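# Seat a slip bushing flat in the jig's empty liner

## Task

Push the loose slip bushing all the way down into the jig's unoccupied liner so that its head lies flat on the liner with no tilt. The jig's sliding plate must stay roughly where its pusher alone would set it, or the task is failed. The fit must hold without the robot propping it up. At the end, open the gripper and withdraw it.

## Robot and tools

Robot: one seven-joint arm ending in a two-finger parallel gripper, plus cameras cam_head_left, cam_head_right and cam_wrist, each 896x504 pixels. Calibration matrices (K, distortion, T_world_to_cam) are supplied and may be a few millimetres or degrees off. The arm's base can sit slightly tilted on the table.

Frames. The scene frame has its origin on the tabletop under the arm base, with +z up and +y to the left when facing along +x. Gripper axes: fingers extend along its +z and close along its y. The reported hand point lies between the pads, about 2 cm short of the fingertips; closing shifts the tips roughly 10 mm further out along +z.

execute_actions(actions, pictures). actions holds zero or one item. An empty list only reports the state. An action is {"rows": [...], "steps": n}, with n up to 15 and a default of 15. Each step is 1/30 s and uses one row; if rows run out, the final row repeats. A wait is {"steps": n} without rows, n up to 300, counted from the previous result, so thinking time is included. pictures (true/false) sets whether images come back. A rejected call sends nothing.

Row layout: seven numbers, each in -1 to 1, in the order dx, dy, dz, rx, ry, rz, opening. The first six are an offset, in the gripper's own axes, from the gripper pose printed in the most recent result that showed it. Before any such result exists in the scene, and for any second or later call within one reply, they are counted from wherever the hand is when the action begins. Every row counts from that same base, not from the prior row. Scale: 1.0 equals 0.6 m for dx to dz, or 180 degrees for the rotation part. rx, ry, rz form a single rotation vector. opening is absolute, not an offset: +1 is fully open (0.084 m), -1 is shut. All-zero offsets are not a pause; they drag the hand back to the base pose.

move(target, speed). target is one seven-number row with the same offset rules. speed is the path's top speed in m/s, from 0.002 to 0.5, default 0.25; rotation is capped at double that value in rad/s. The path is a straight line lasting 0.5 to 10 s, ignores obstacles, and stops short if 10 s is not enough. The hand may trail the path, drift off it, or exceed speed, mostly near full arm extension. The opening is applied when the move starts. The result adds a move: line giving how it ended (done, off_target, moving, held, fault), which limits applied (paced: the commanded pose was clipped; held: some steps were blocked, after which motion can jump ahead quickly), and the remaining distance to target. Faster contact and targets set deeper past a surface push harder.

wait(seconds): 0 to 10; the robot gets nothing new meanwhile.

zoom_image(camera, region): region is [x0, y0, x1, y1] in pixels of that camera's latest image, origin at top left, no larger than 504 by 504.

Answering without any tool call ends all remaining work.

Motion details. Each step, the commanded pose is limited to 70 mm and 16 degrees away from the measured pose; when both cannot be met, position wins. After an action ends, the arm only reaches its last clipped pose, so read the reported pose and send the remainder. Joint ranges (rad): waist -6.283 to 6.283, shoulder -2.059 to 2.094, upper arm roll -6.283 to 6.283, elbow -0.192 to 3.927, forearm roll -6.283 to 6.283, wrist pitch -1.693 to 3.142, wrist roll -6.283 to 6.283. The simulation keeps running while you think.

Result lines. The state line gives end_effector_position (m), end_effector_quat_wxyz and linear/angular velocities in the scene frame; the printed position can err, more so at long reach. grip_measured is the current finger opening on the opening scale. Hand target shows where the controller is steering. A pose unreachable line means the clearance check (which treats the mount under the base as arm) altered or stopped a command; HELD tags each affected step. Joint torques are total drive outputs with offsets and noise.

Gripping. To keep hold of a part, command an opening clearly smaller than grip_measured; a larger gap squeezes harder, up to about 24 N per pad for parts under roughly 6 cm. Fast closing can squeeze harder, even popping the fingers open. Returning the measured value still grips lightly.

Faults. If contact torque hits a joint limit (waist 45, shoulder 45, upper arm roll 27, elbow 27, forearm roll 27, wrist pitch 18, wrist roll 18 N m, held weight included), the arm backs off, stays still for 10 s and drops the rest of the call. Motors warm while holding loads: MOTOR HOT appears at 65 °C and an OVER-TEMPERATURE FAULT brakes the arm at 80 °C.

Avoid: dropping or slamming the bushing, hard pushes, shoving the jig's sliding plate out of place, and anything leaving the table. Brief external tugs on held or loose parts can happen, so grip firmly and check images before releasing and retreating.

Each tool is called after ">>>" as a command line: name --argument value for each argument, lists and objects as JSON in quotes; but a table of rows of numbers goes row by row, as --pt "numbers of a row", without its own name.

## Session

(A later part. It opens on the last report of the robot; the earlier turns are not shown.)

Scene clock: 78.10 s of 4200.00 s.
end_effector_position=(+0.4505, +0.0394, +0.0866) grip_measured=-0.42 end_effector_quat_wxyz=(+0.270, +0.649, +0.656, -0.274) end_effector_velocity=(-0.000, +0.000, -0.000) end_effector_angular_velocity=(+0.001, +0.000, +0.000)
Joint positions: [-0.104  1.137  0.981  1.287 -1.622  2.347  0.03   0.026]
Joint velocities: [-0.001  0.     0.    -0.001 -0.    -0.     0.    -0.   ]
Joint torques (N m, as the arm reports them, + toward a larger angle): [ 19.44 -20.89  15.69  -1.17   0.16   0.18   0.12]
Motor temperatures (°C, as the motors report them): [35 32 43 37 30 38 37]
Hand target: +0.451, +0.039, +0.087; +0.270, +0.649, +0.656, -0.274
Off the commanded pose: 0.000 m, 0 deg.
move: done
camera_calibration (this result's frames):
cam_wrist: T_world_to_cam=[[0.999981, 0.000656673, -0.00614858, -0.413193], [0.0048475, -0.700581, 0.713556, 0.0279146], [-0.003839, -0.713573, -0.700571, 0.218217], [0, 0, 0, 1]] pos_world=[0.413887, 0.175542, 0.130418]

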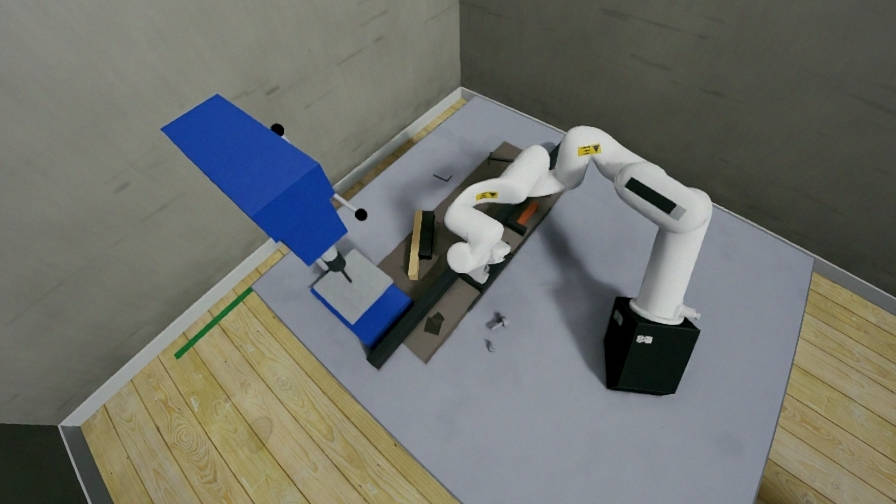

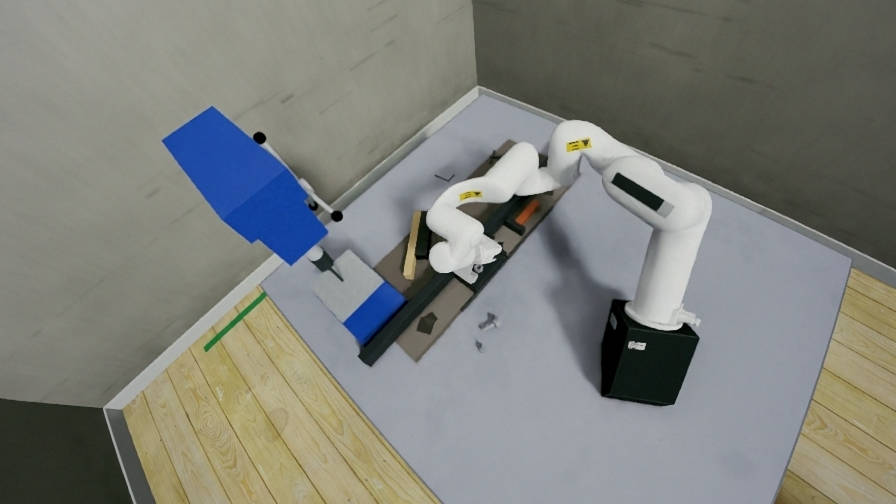

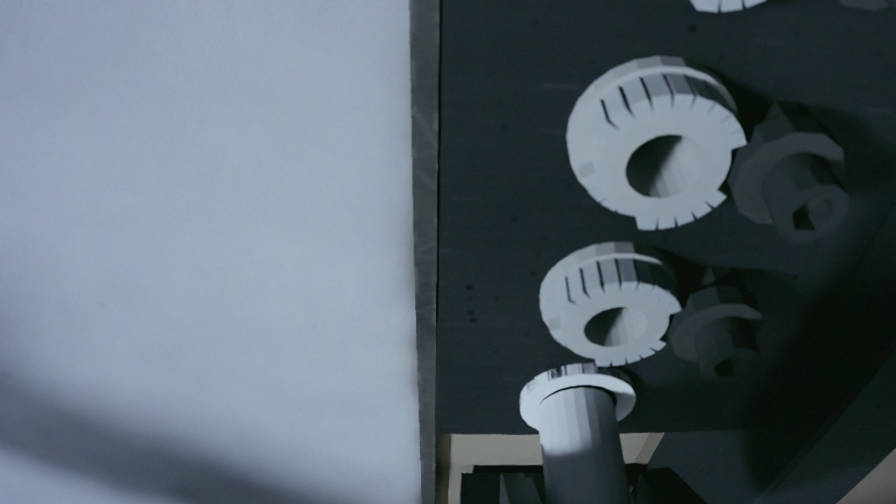

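>>> move --target '[0.003,0,0.003,0,0,0,-1]' --speed 0.003

>>> zoom_image --camera "cam_wrist" --region '[480,320,700,504]'

Scene clock: 79.67 s of 4200.00 s.
end_effector_position=(+0.4509, +0.0400, +0.0852) grip_measured=-0.42 end_effector_quat_wxyz=(+0.270, +0.650, +0.656, -0.273) end_effector_velocity=(+0.001, -0.001, -0.002) end_effector_angular_velocity=(+0.000, -0.002, -0.005)
Joint positions: [-0.105  1.14   0.981  1.287 -1.628  2.345  0.029  0.026]
Joint velocities: [-0.003  0.002 -0.001  0.004 -0.006 -0.002  0.     0.   ]
Joint torques (N m, as the arm reports them, + toward a larger angle): [ 13.11 -16.99  10.51   0.17  -0.35  -1.13   0.22]
Motor temperatures (°C, as the motors report them): [35 32 43 37 30 38 37]
Hand target: +0.451, +0.039, +0.084; +0.270, +0.649, +0.656, -0.274
Off the commanded pose: 0.001 m, 0 deg.
move: done
camera_calibration (this result's frames):
cam_wrist: T_world_to_cam=[[0.99999, 0.0012064, -0.00427792, -0.413744], [0.00389382, -0.701899, 0.712265, 0.0300047], [-0.0021434, -0.712275, -0.701897, 0.216962], [0, 0, 0, 1]] pos_world=[0.414088, 0.176096, 0.129144]

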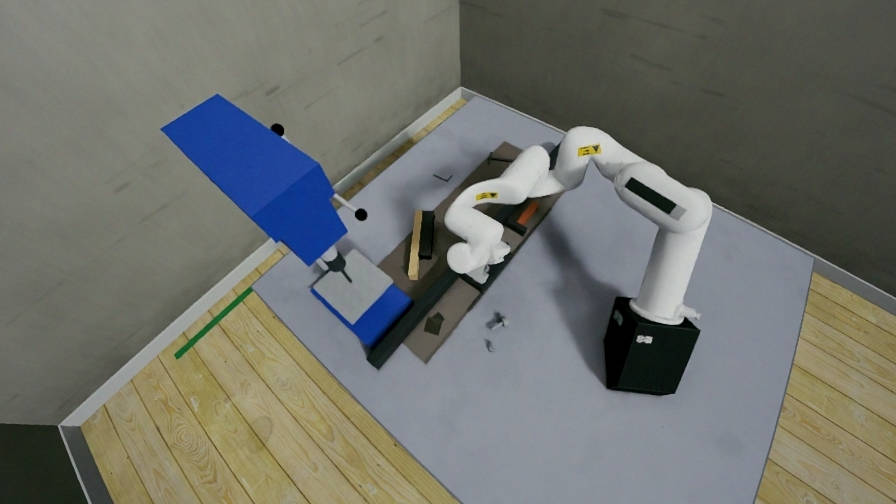

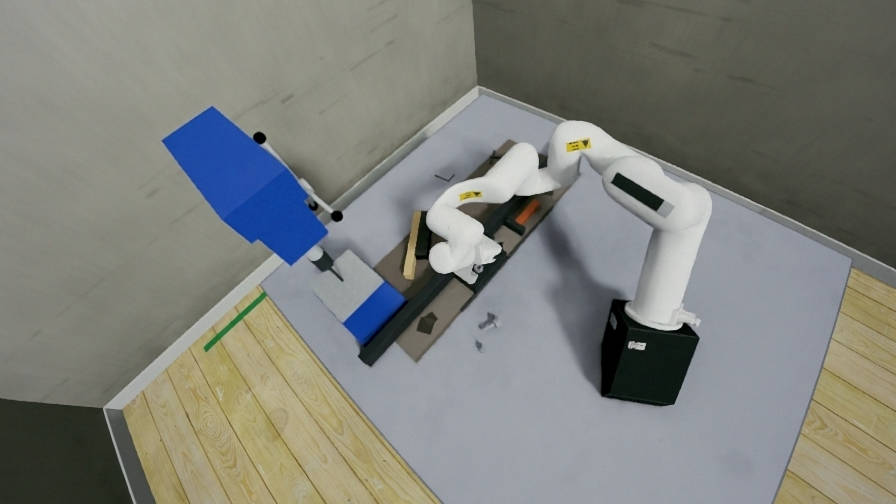

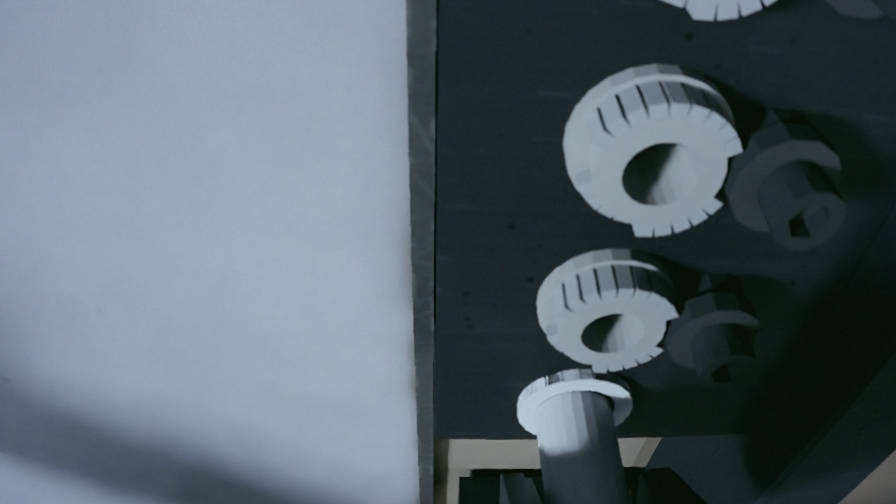

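Region (480, 320, 700, 504) of cam_wrist's 896x504 image, scaled by 2.291, with more detail than that image has; it fills the top 422 rows of this view, and the rest is white.

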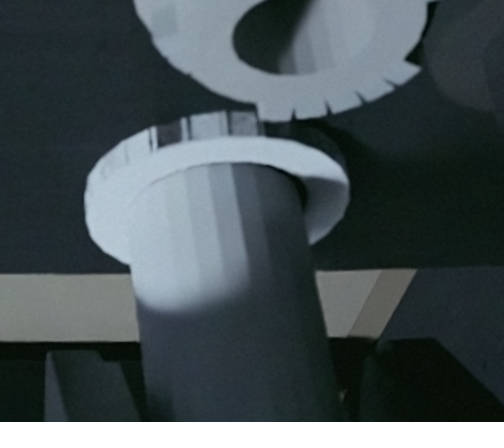

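>>> move --target '[0.0005,-0.0022,0.0025,0,0,0,-1]' --speed 0.002

>>> zoom_image --camera "cam_wrist" --region '[480,320,700,504]'

Scene clock: 81.07 s of 4200.00 s.
end_effector_position=(+0.4498, +0.0390, +0.0840) grip_measured=-0.42 end_effector_quat_wxyz=(+0.270, +0.650, +0.656, -0.273) end_effector_velocity=(-0.000, -0.000, -0.000) end_effector_angular_velocity=(+0.000, +0.001, +0.000)
Joint positions: [-0.109  1.139  0.98   1.282 -1.628  2.344  0.033  0.026]
Joint velocities: [-0.001  0.001  0.001 -0.001 -0.     0.001  0.     0.   ]
Joint torques (N m, as the arm reports them, + toward a larger angle): [ 13.78 -14.89  10.67  -1.23   1.01  -1.55   0.14]
Motor temperatures (°C, as the motors report them): [35 32 42 37 30 38 37]
Hand target: +0.450, +0.039, +0.084; +0.270, +0.650, +0.656, -0.273
Off the commanded pose: 0.000 m, 0 deg.
move: done
camera_calibration (this result's frames):
cam_wrist: T_world_to_cam=[[0.999993, 0.000616591, -0.00368394, -0.412728], [0.00305762, -0.701617, 0.712548, 0.0304412], [-0.00214536, -0.712554, -0.701614, 0.215354], [0, 0, 0, 1]] pos_world=[0.413094, 0.175064, 0.127884]

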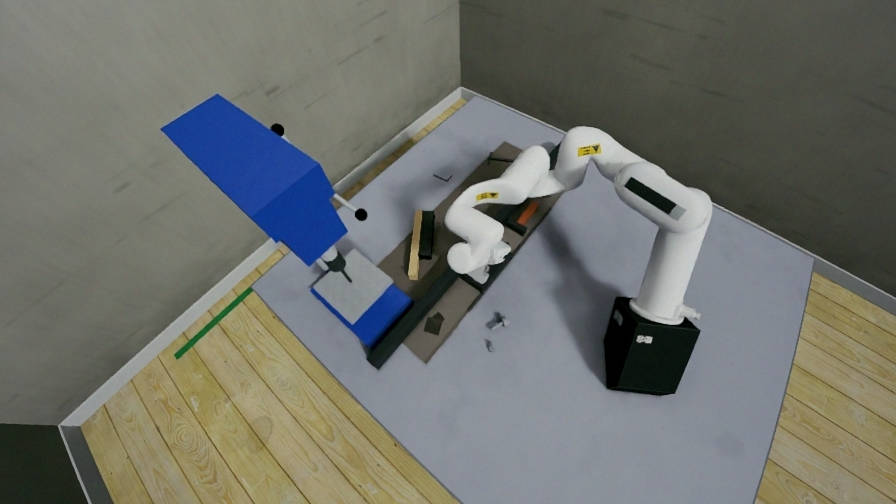

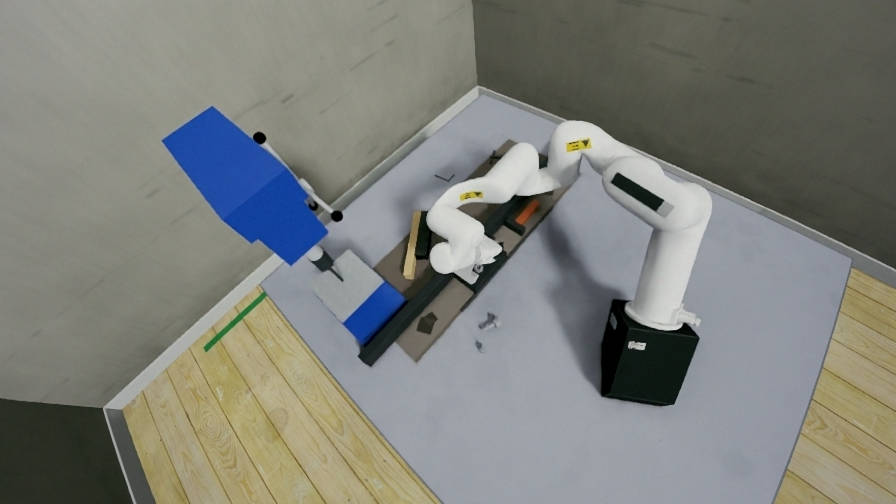

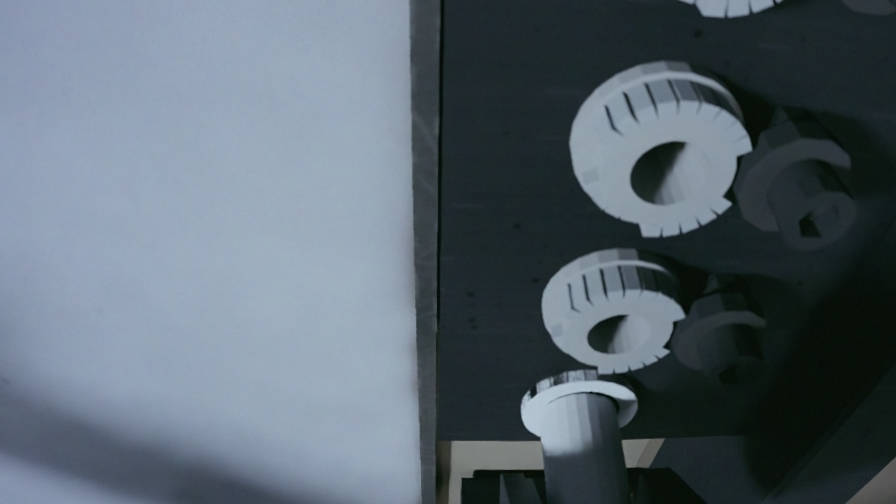

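Region (480, 320, 700, 504) of cam_wrist's 896x504 image, scaled by 2.291, with more detail than that image has; it fills the top 422 rows of this view, and the rest is white.

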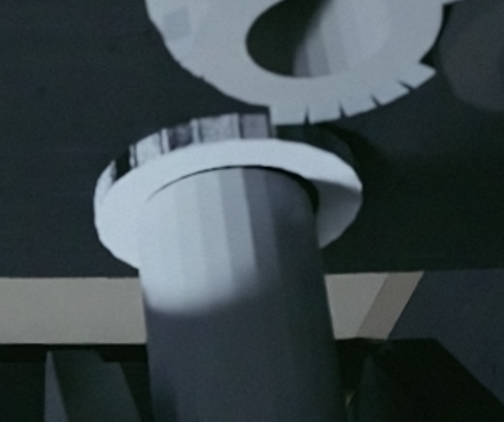

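>>> move --target '[0.0045,0,-0.0025,0,0,0,-0.8]' --speed 0.002

>>> zoom_image --camera "cam_wrist" --region '[480,320,700,504]'

Scene clock: 83.53 s of 4200.00 s.
end_effector_position=(+0.4497, +0.0420, +0.0829) grip_measured=-0.42 end_effector_quat_wxyz=(+0.270, +0.650, +0.656, -0.273) end_effector_velocity=(-0.000, +0.000, +0.000) end_effector_angular_velocity=(+0.000, +0.001, +0.000)
Joint positions: [-0.102  1.147  0.977  1.291 -1.63   2.345  0.033  0.026]
Joint velocities: [ 0.001  0.001 -0.     0.001  0.001 -0.     0.    -0.   ]
Joint torques (N m, as the arm reports them, + toward a larger angle): [ 14.32 -12.96  10.81  -2.16   1.79  -2.26   0.13]
Motor temperatures (°C, as the motors report them): [35 32 42 37 30 38 37]
Hand target: +0.450, +0.042, +0.083; +0.270, +0.650, +0.656, -0.273
Off the commanded pose: 0.000 m, 0 deg.
move: done
camera_calibration (this result's frames):
cam_wrist: T_world_to_cam=[[0.999991, 0.000827037, -0.00407333, -0.412538], [0.00348236, -0.701733, 0.712431, 0.0331381], [-0.00226918, -0.71244, -0.70173, 0.216856], [0, 0, 0, 1]] pos_world=[0.412911, 0.178092, 0.126885]

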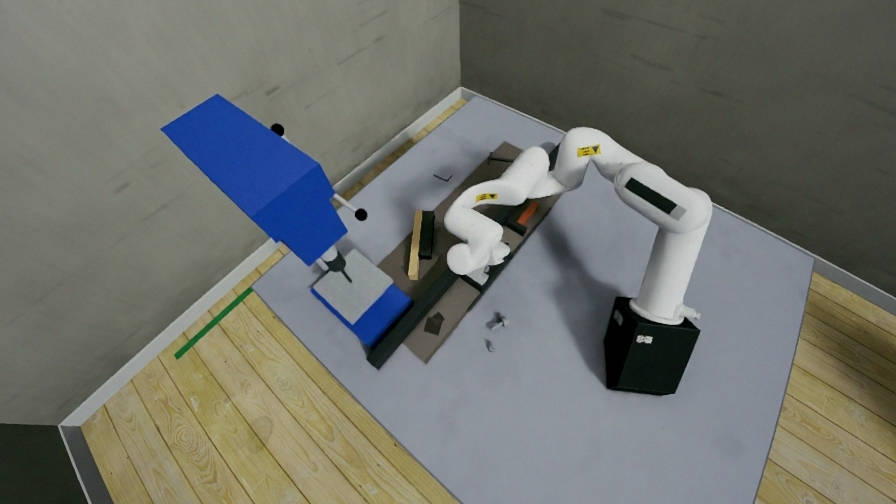

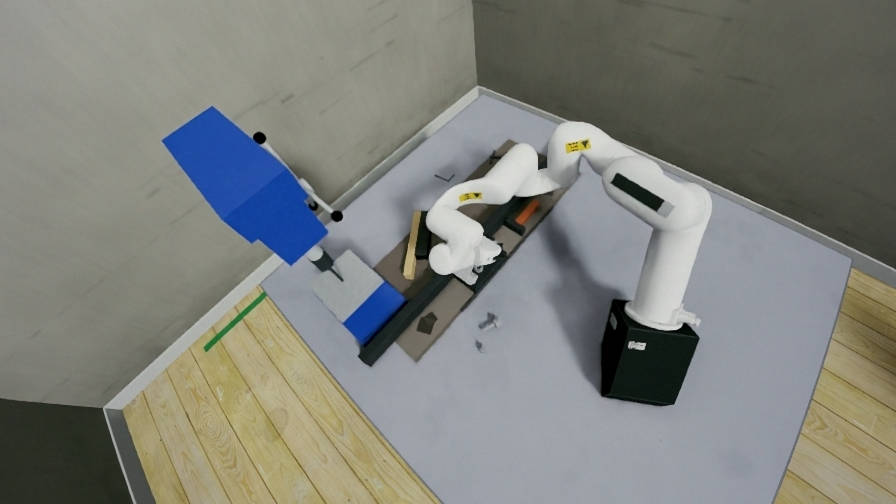

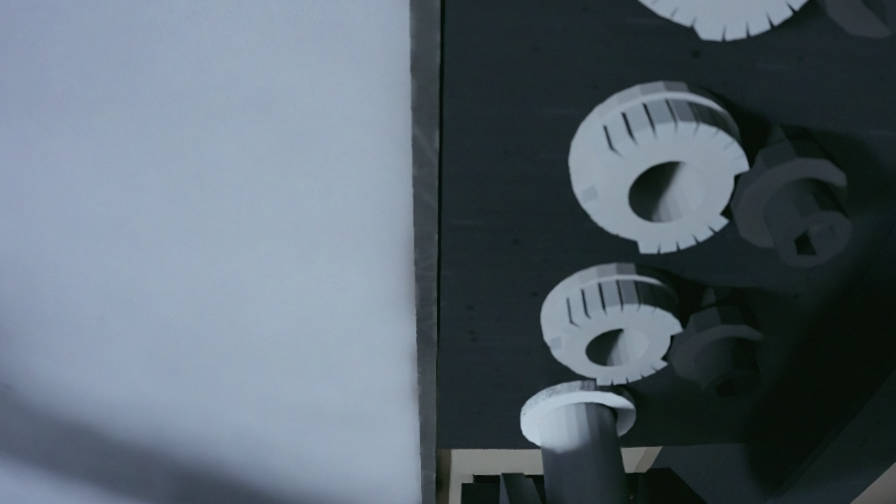

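Region (480, 320, 700, 504) of cam_wrist's 896x504 image, scaled by 2.291, with more detail than that image has; it fills the top 422 rows of this view, and the rest is white.

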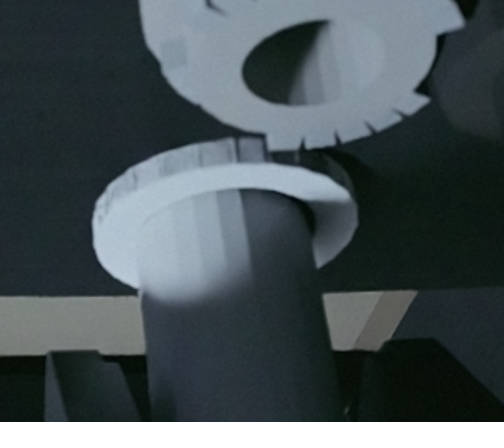

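>>> move --target '[-0.0065,0,0.008,0,0,0,-0.8]' --speed 0.002

>>> zoom_image --camera "cam_wrist" --region '[480,320,700,504]'

Scene clock: 87.37 s of 4200.00 s.
end_effector_position=(+0.4496, +0.0357, +0.0821) grip_measured=-0.42 end_effector_quat_wxyz=(+0.270, +0.650, +0.656, -0.273) end_effector_velocity=(+0.000, +0.000, +0.001) end_effector_angular_velocity=(+0.001, -0.001, +0.000)
Joint positions: [-0.119  1.134  0.98   1.272 -1.63   2.34   0.032  0.026]
Joint velocities: [ 0.001 -0.001 -0.    -0.     0.    -0.001 -0.    -0.   ]
Joint torques (N m, as the arm reports them, + toward a larger angle): [ 13.78 -16.24  10.87  -0.38   0.08  -1.45   0.12]
Motor temperatures (°C, as the motors report them): [35 32 42 37 30 38 37]
Hand target: +0.450, +0.036, +0.082; +0.270, +0.650, +0.656, -0.273
Off the commanded pose: 0.000 m, 0 deg.
move: done
camera_calibration (this result's frames):
cam_wrist: T_world_to_cam=[[0.99999, 0.000671277, -0.00442791, -0.412468], [0.0036268, -0.701428, 0.712731, 0.0292243], [-0.00262742, -0.71274, -0.701424, 0.211916], [0, 0, 0, 1]] pos_world=[0.412914, 0.171816, 0.125987]

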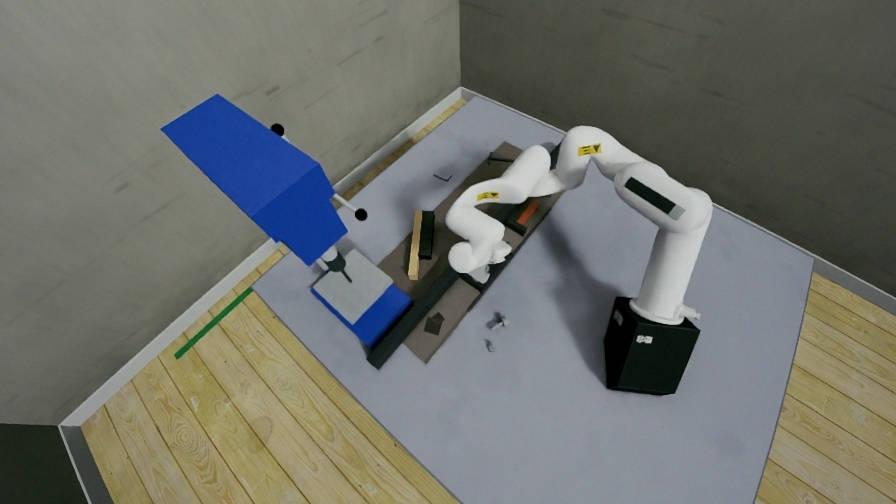

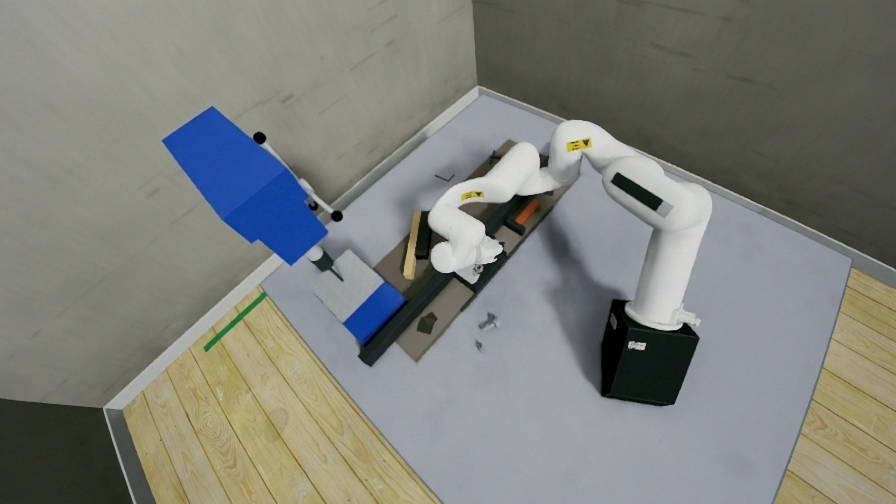

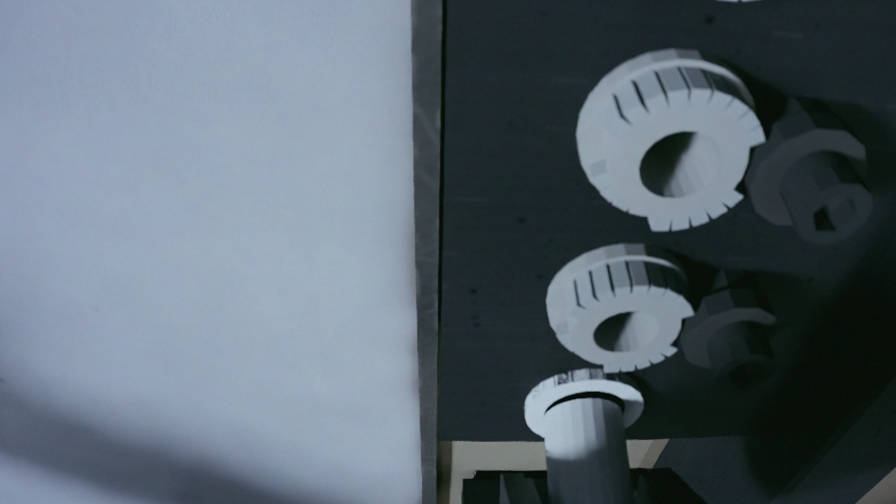

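Region (480, 320, 700, 504) of cam_wrist's 896x504 image, scaled by 2.291, with more detail than that image has; it fills the top 422 rows of this view, and the rest is white.

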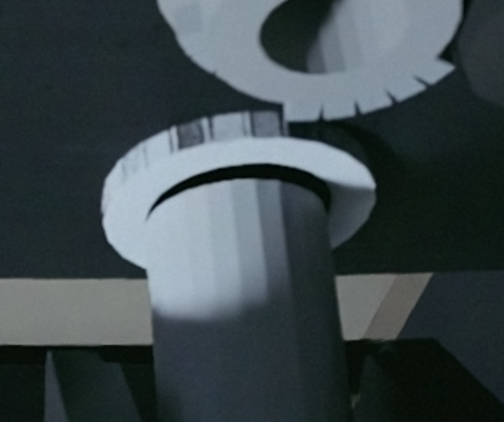

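>>> move --target '[-0.0045,0,-0.009,0,0,0,-1]' --speed 0.008

>>> zoom_image --camera "cam_wrist" --region '[480,320,700,504]'

Scene clock: 90.10 s of 4200.00 s.
end_effector_position=(+0.4496, +0.0376, +0.0877) grip_measured=-0.42 end_effector_quat_wxyz=(+0.270, +0.650, +0.656, -0.273) end_effector_velocity=(-0.000, -0.000, -0.000) end_effector_angular_velocity=(-0.001, +0.001, -0.000)
Joint positions: [-0.109  1.131  0.985  1.276 -1.619  2.347  0.033  0.026]
Joint velocities: [ 0.    -0.    -0.001  0.     0.001  0.001 -0.    -0.   ]
Joint torques (N m, as the arm reports them, + toward a larger angle): [ 19.56 -20.7   15.58  -1.16   0.29   0.15   0.19]
Motor temperatures (°C, as the motors report them): [35 32 42 37 30 38 37]
Hand target: +0.450, +0.038, +0.088; +0.270, +0.650, +0.656, -0.273
Off the commanded pose: 0.000 m, 0 deg.
move: done
camera_calibration (this result's frames):
cam_wrist: T_world_to_cam=[[0.99999, 0.000678817, -0.00451676, -0.412438], [0.00369551, -0.7014, 0.712758, 0.0264923], [-0.00268422, -0.712767, -0.701396, 0.217255], [0, 0, 0, 1]] pos_world=[0.412919, 0.173714, 0.131636]

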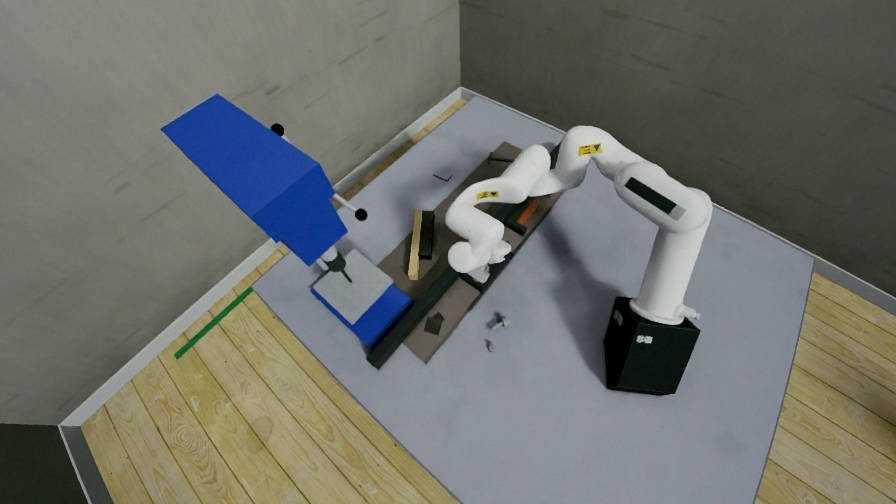

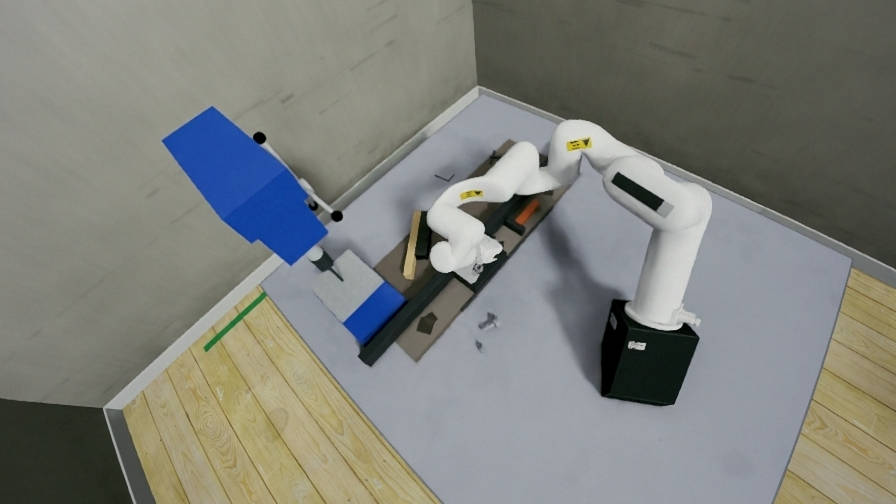

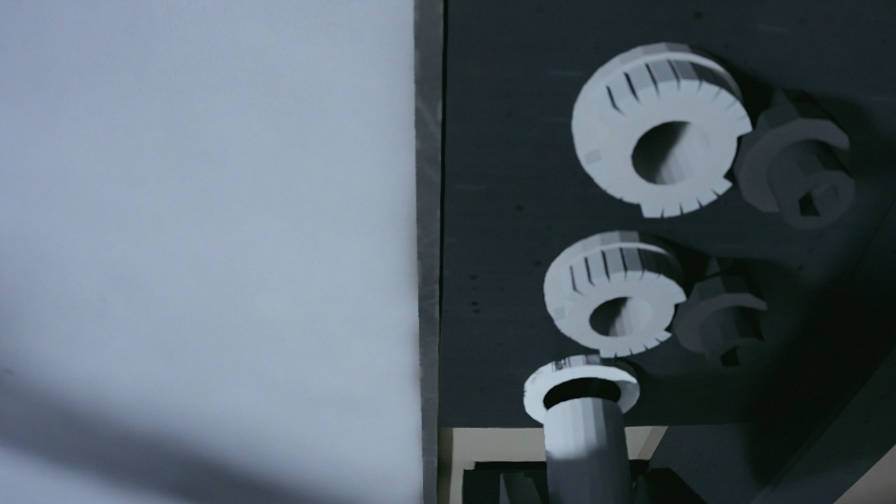

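Region (480, 320, 700, 504) of cam_wrist's 896x504 image, scaled by 2.291, with more detail than that image has; it fills the top 422 rows of this view, and the rest is white.

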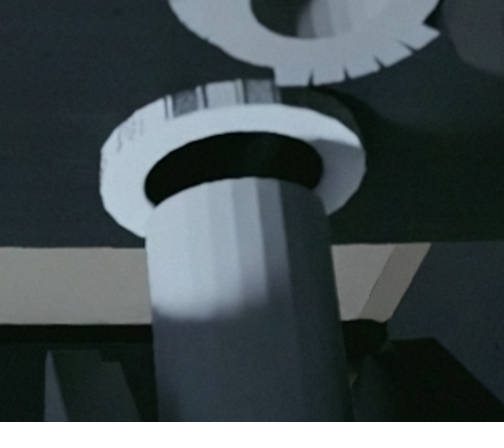

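>>> move --target '[0.0053,-0.0005,0.0034,0,0,0,-1]' --speed 0.004

>>> zoom_image --camera "cam_wrist" --region '[480,320,700,504]'

Scene clock: 93.23 s of 4200.00 s.
end_effector_position=(+0.4493, +0.0384, +0.0841) grip_measured=-0.42 end_effector_quat_wxyz=(+0.270, +0.650, +0.656, -0.273) end_effector_velocity=(+0.000, +0.000, +0.000) end_effector_angular_velocity=(+0.001, -0.000, -0.001)
Joint positions: [-0.11   1.137  0.979  1.279 -1.625  2.343  0.034  0.026]
Joint velocities: [-0.    -0.     0.     0.    -0.    -0.001 -0.     0.   ]
Joint torques (N m, as the arm reports them, + toward a larger angle): [ 19.59 -20.5   15.66  -1.2    0.15   0.19   0.11]
Motor temperatures (°C, as the motors report them): [35 32 42 37 30 38 37]
Hand target: +0.449, +0.038, +0.084; +0.270, +0.650, +0.656, -0.273
Off the commanded pose: 0.000 m, 0 deg.
move: done
camera_calibration (this result's frames):
cam_wrist: T_world_to_cam=[[0.999989, 0.000670383, -0.00453577, -0.412121], [0.00370317, -0.701395, 0.712763, 0.0296698], [-0.00270354, -0.712772, -0.70139, 0.215243], [0, 0, 0, 1]] pos_world=[0.412589, 0.174506, 0.127952]

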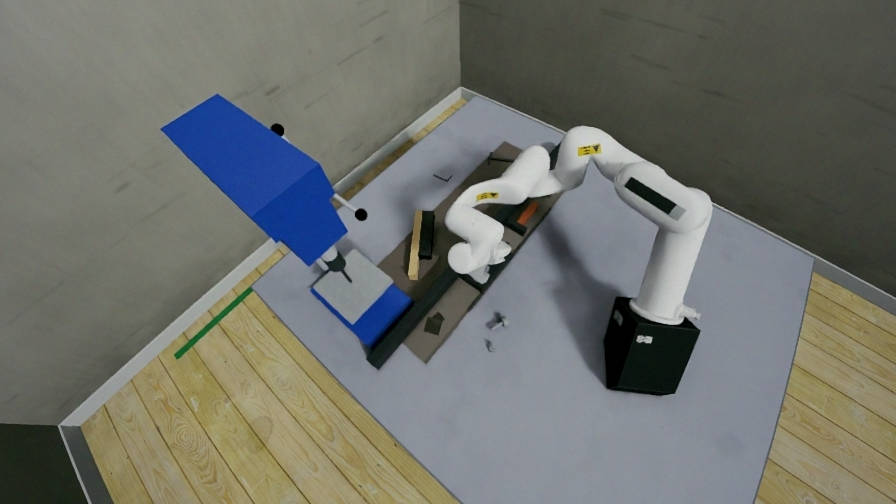

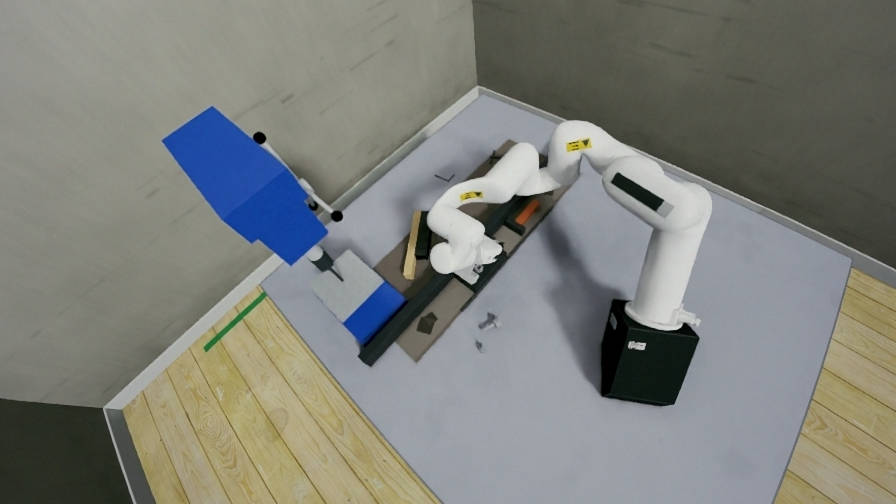

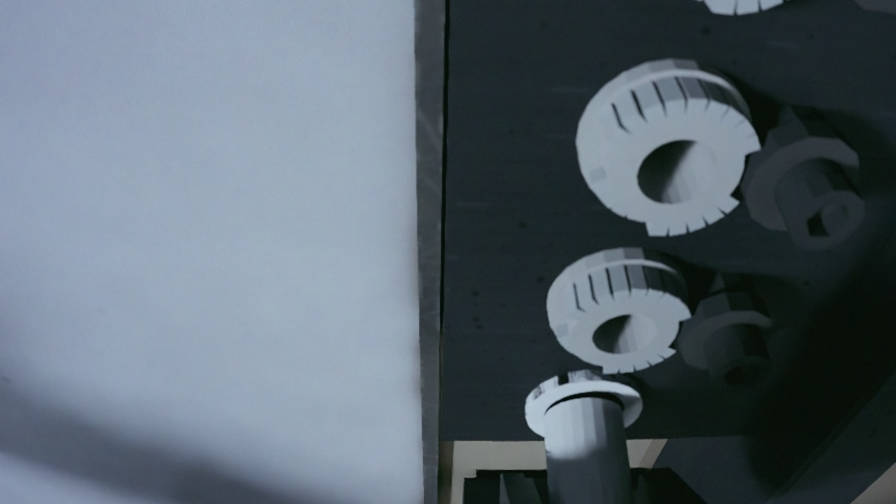

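Region (480, 320, 700, 504) of cam_wrist's 896x504 image, scaled by 2.291, with more detail than that image has; it fills the top 422 rows of this view, and the rest is white.

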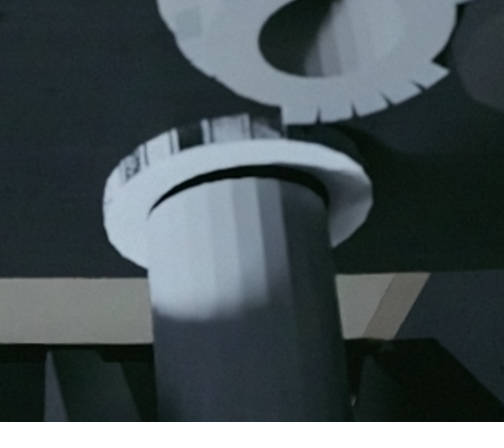

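>>> move --target '[0.003,0,0.003,0,0,0,-1]' --speed 0.002

>>> zoom_image --camera "cam_wrist" --region '[480,320,700,504]'

Scene clock: 95.73 s of 4200.00 s.
end_effector_position=(+0.4494, +0.0385, +0.0821) grip_measured=-0.42 end_effector_quat_wxyz=(+0.270, +0.650, +0.656, -0.273) end_effector_velocity=(+0.000, +0.000, -0.000) end_effector_angular_velocity=(+0.000, -0.001, -0.001)
Joint positions: [-0.111  1.139  0.977  1.28  -1.63   2.341  0.033  0.026]
Joint velocities: [-0.001  0.001  0.001  0.001 -0.002  0.    -0.     0.   ]
Joint torques (N m, as the arm reports them, + toward a larger angle): [ 17.86 -18.66  14.1   -0.83  -0.32  -0.7    0.21]
Motor temperatures (°C, as the motors report them): [35 32 42 37 30 38 37]
Hand target: +0.449, +0.038, +0.082; +0.270, +0.650, +0.656, -0.273
Off the commanded pose: 0.001 m, 0 deg.
move: done
camera_calibration (this result's frames):
cam_wrist: T_world_to_cam=[[0.999992, 0.000881393, -0.00385261, -0.41234], [0.00336348, -0.701656, 0.712508, 0.0313801], [-0.00207521, -0.712515, -0.701653, 0.213675], [0, 0, 0, 1]] pos_world=[0.412675, 0.174628, 0.125979]

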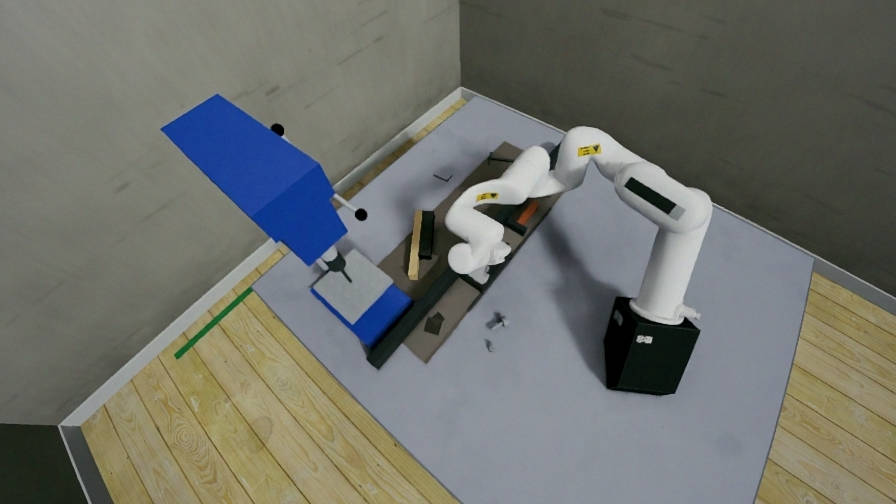

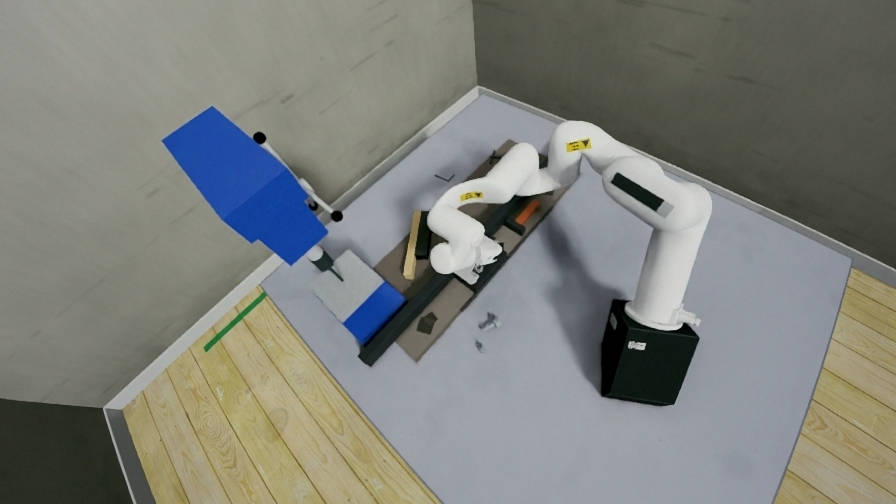

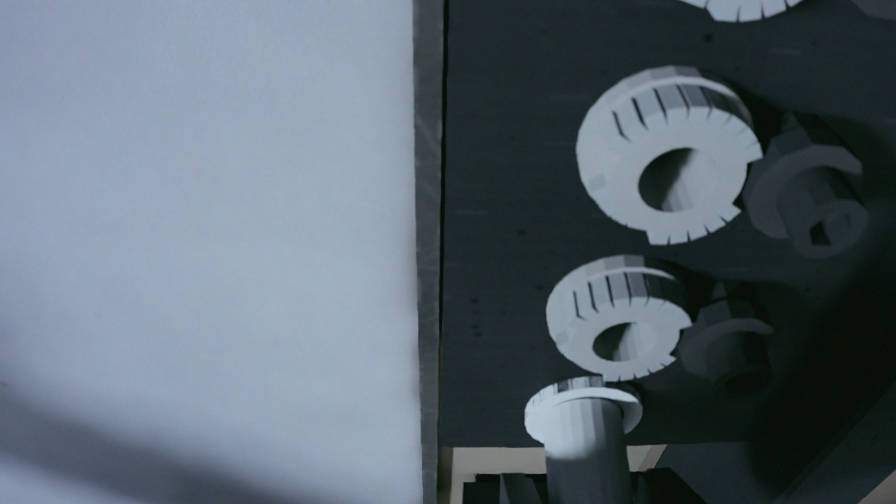

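Region (480, 320, 700, 504) of cam_wrist's 896x504 image, scaled by 2.291, with more detail than that image has; it fills the top 422 rows of this view, and the rest is white.

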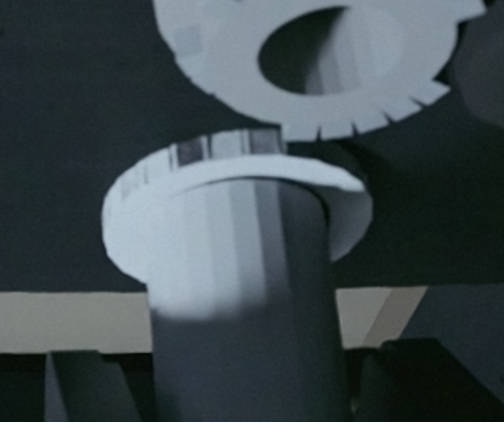

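>>> move --target '[-0.0003,0,0.0017,0,0,0,-1]' --speed 0.002

>>> zoom_image --camera "cam_wrist" --region '[480,320,700,504]'

Scene clock: 96.90 s of 4200.00 s.
end_effector_position=(+0.4496, +0.0377, +0.0817) grip_measured=-0.42 end_effector_quat_wxyz=(+0.270, +0.650, +0.656, -0.273) end_effector_velocity=(+0.001, -0.000, +0.000) end_effector_angular_velocity=(+0.000, -0.002, -0.001)
Joint positions: [-0.114  1.138  0.977  1.277 -1.631  2.34   0.033  0.026]
Joint velocities: [ 0.    -0.001  0.     0.001 -0.001 -0.    -0.    -0.   ]
Joint torques (N m, as the arm reports them, + toward a larger angle): [ 16.   -16.49  12.5   -0.95   0.04  -1.48   0.25]
Motor temperatures (°C, as the motors report them): [35 32 42 37 30 38 37]
Hand target: +0.449, +0.038, +0.081; +0.270, +0.650, +0.656, -0.273
Off the commanded pose: 0.000 m, 0 deg.
move: done
camera_calibration (this result's frames):
cam_wrist: T_world_to_cam=[[0.999994, 0.00074277, -0.00333989, -0.41254], [0.00290065, -0.701752, 0.712415, 0.0313044], [-0.00181462, -0.712421, -0.70175, 0.212701], [0, 0, 0, 1]] pos_world=[0.412833, 0.173807, 0.125583]

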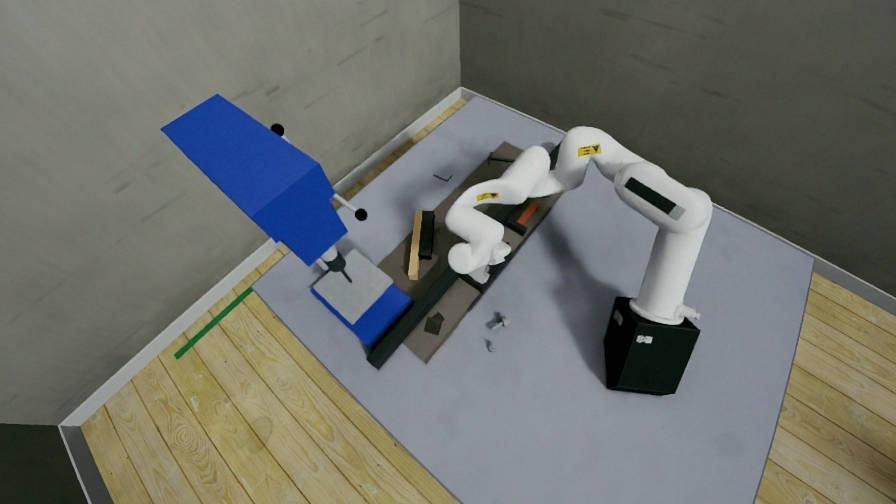

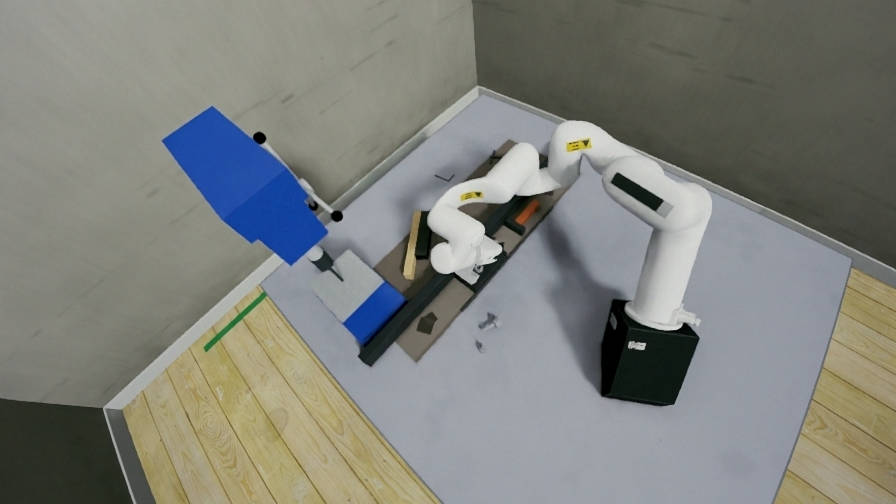

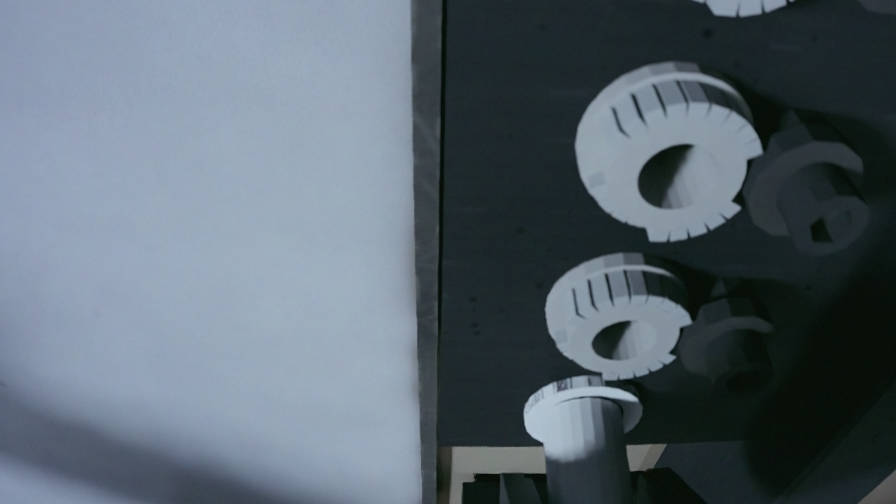

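Region (480, 320, 700, 504) of cam_wrist's 896x504 image, scaled by 2.291, with more detail than that image has; it fills the top 422 rows of this view, and the rest is white.

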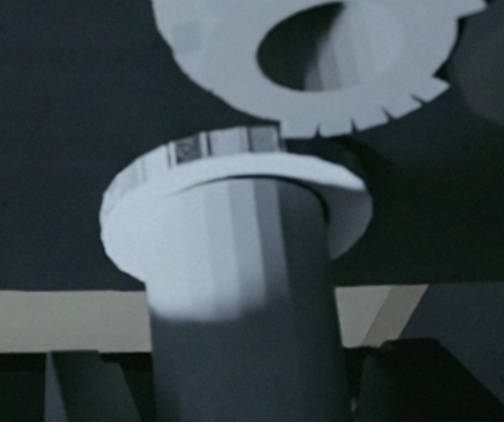

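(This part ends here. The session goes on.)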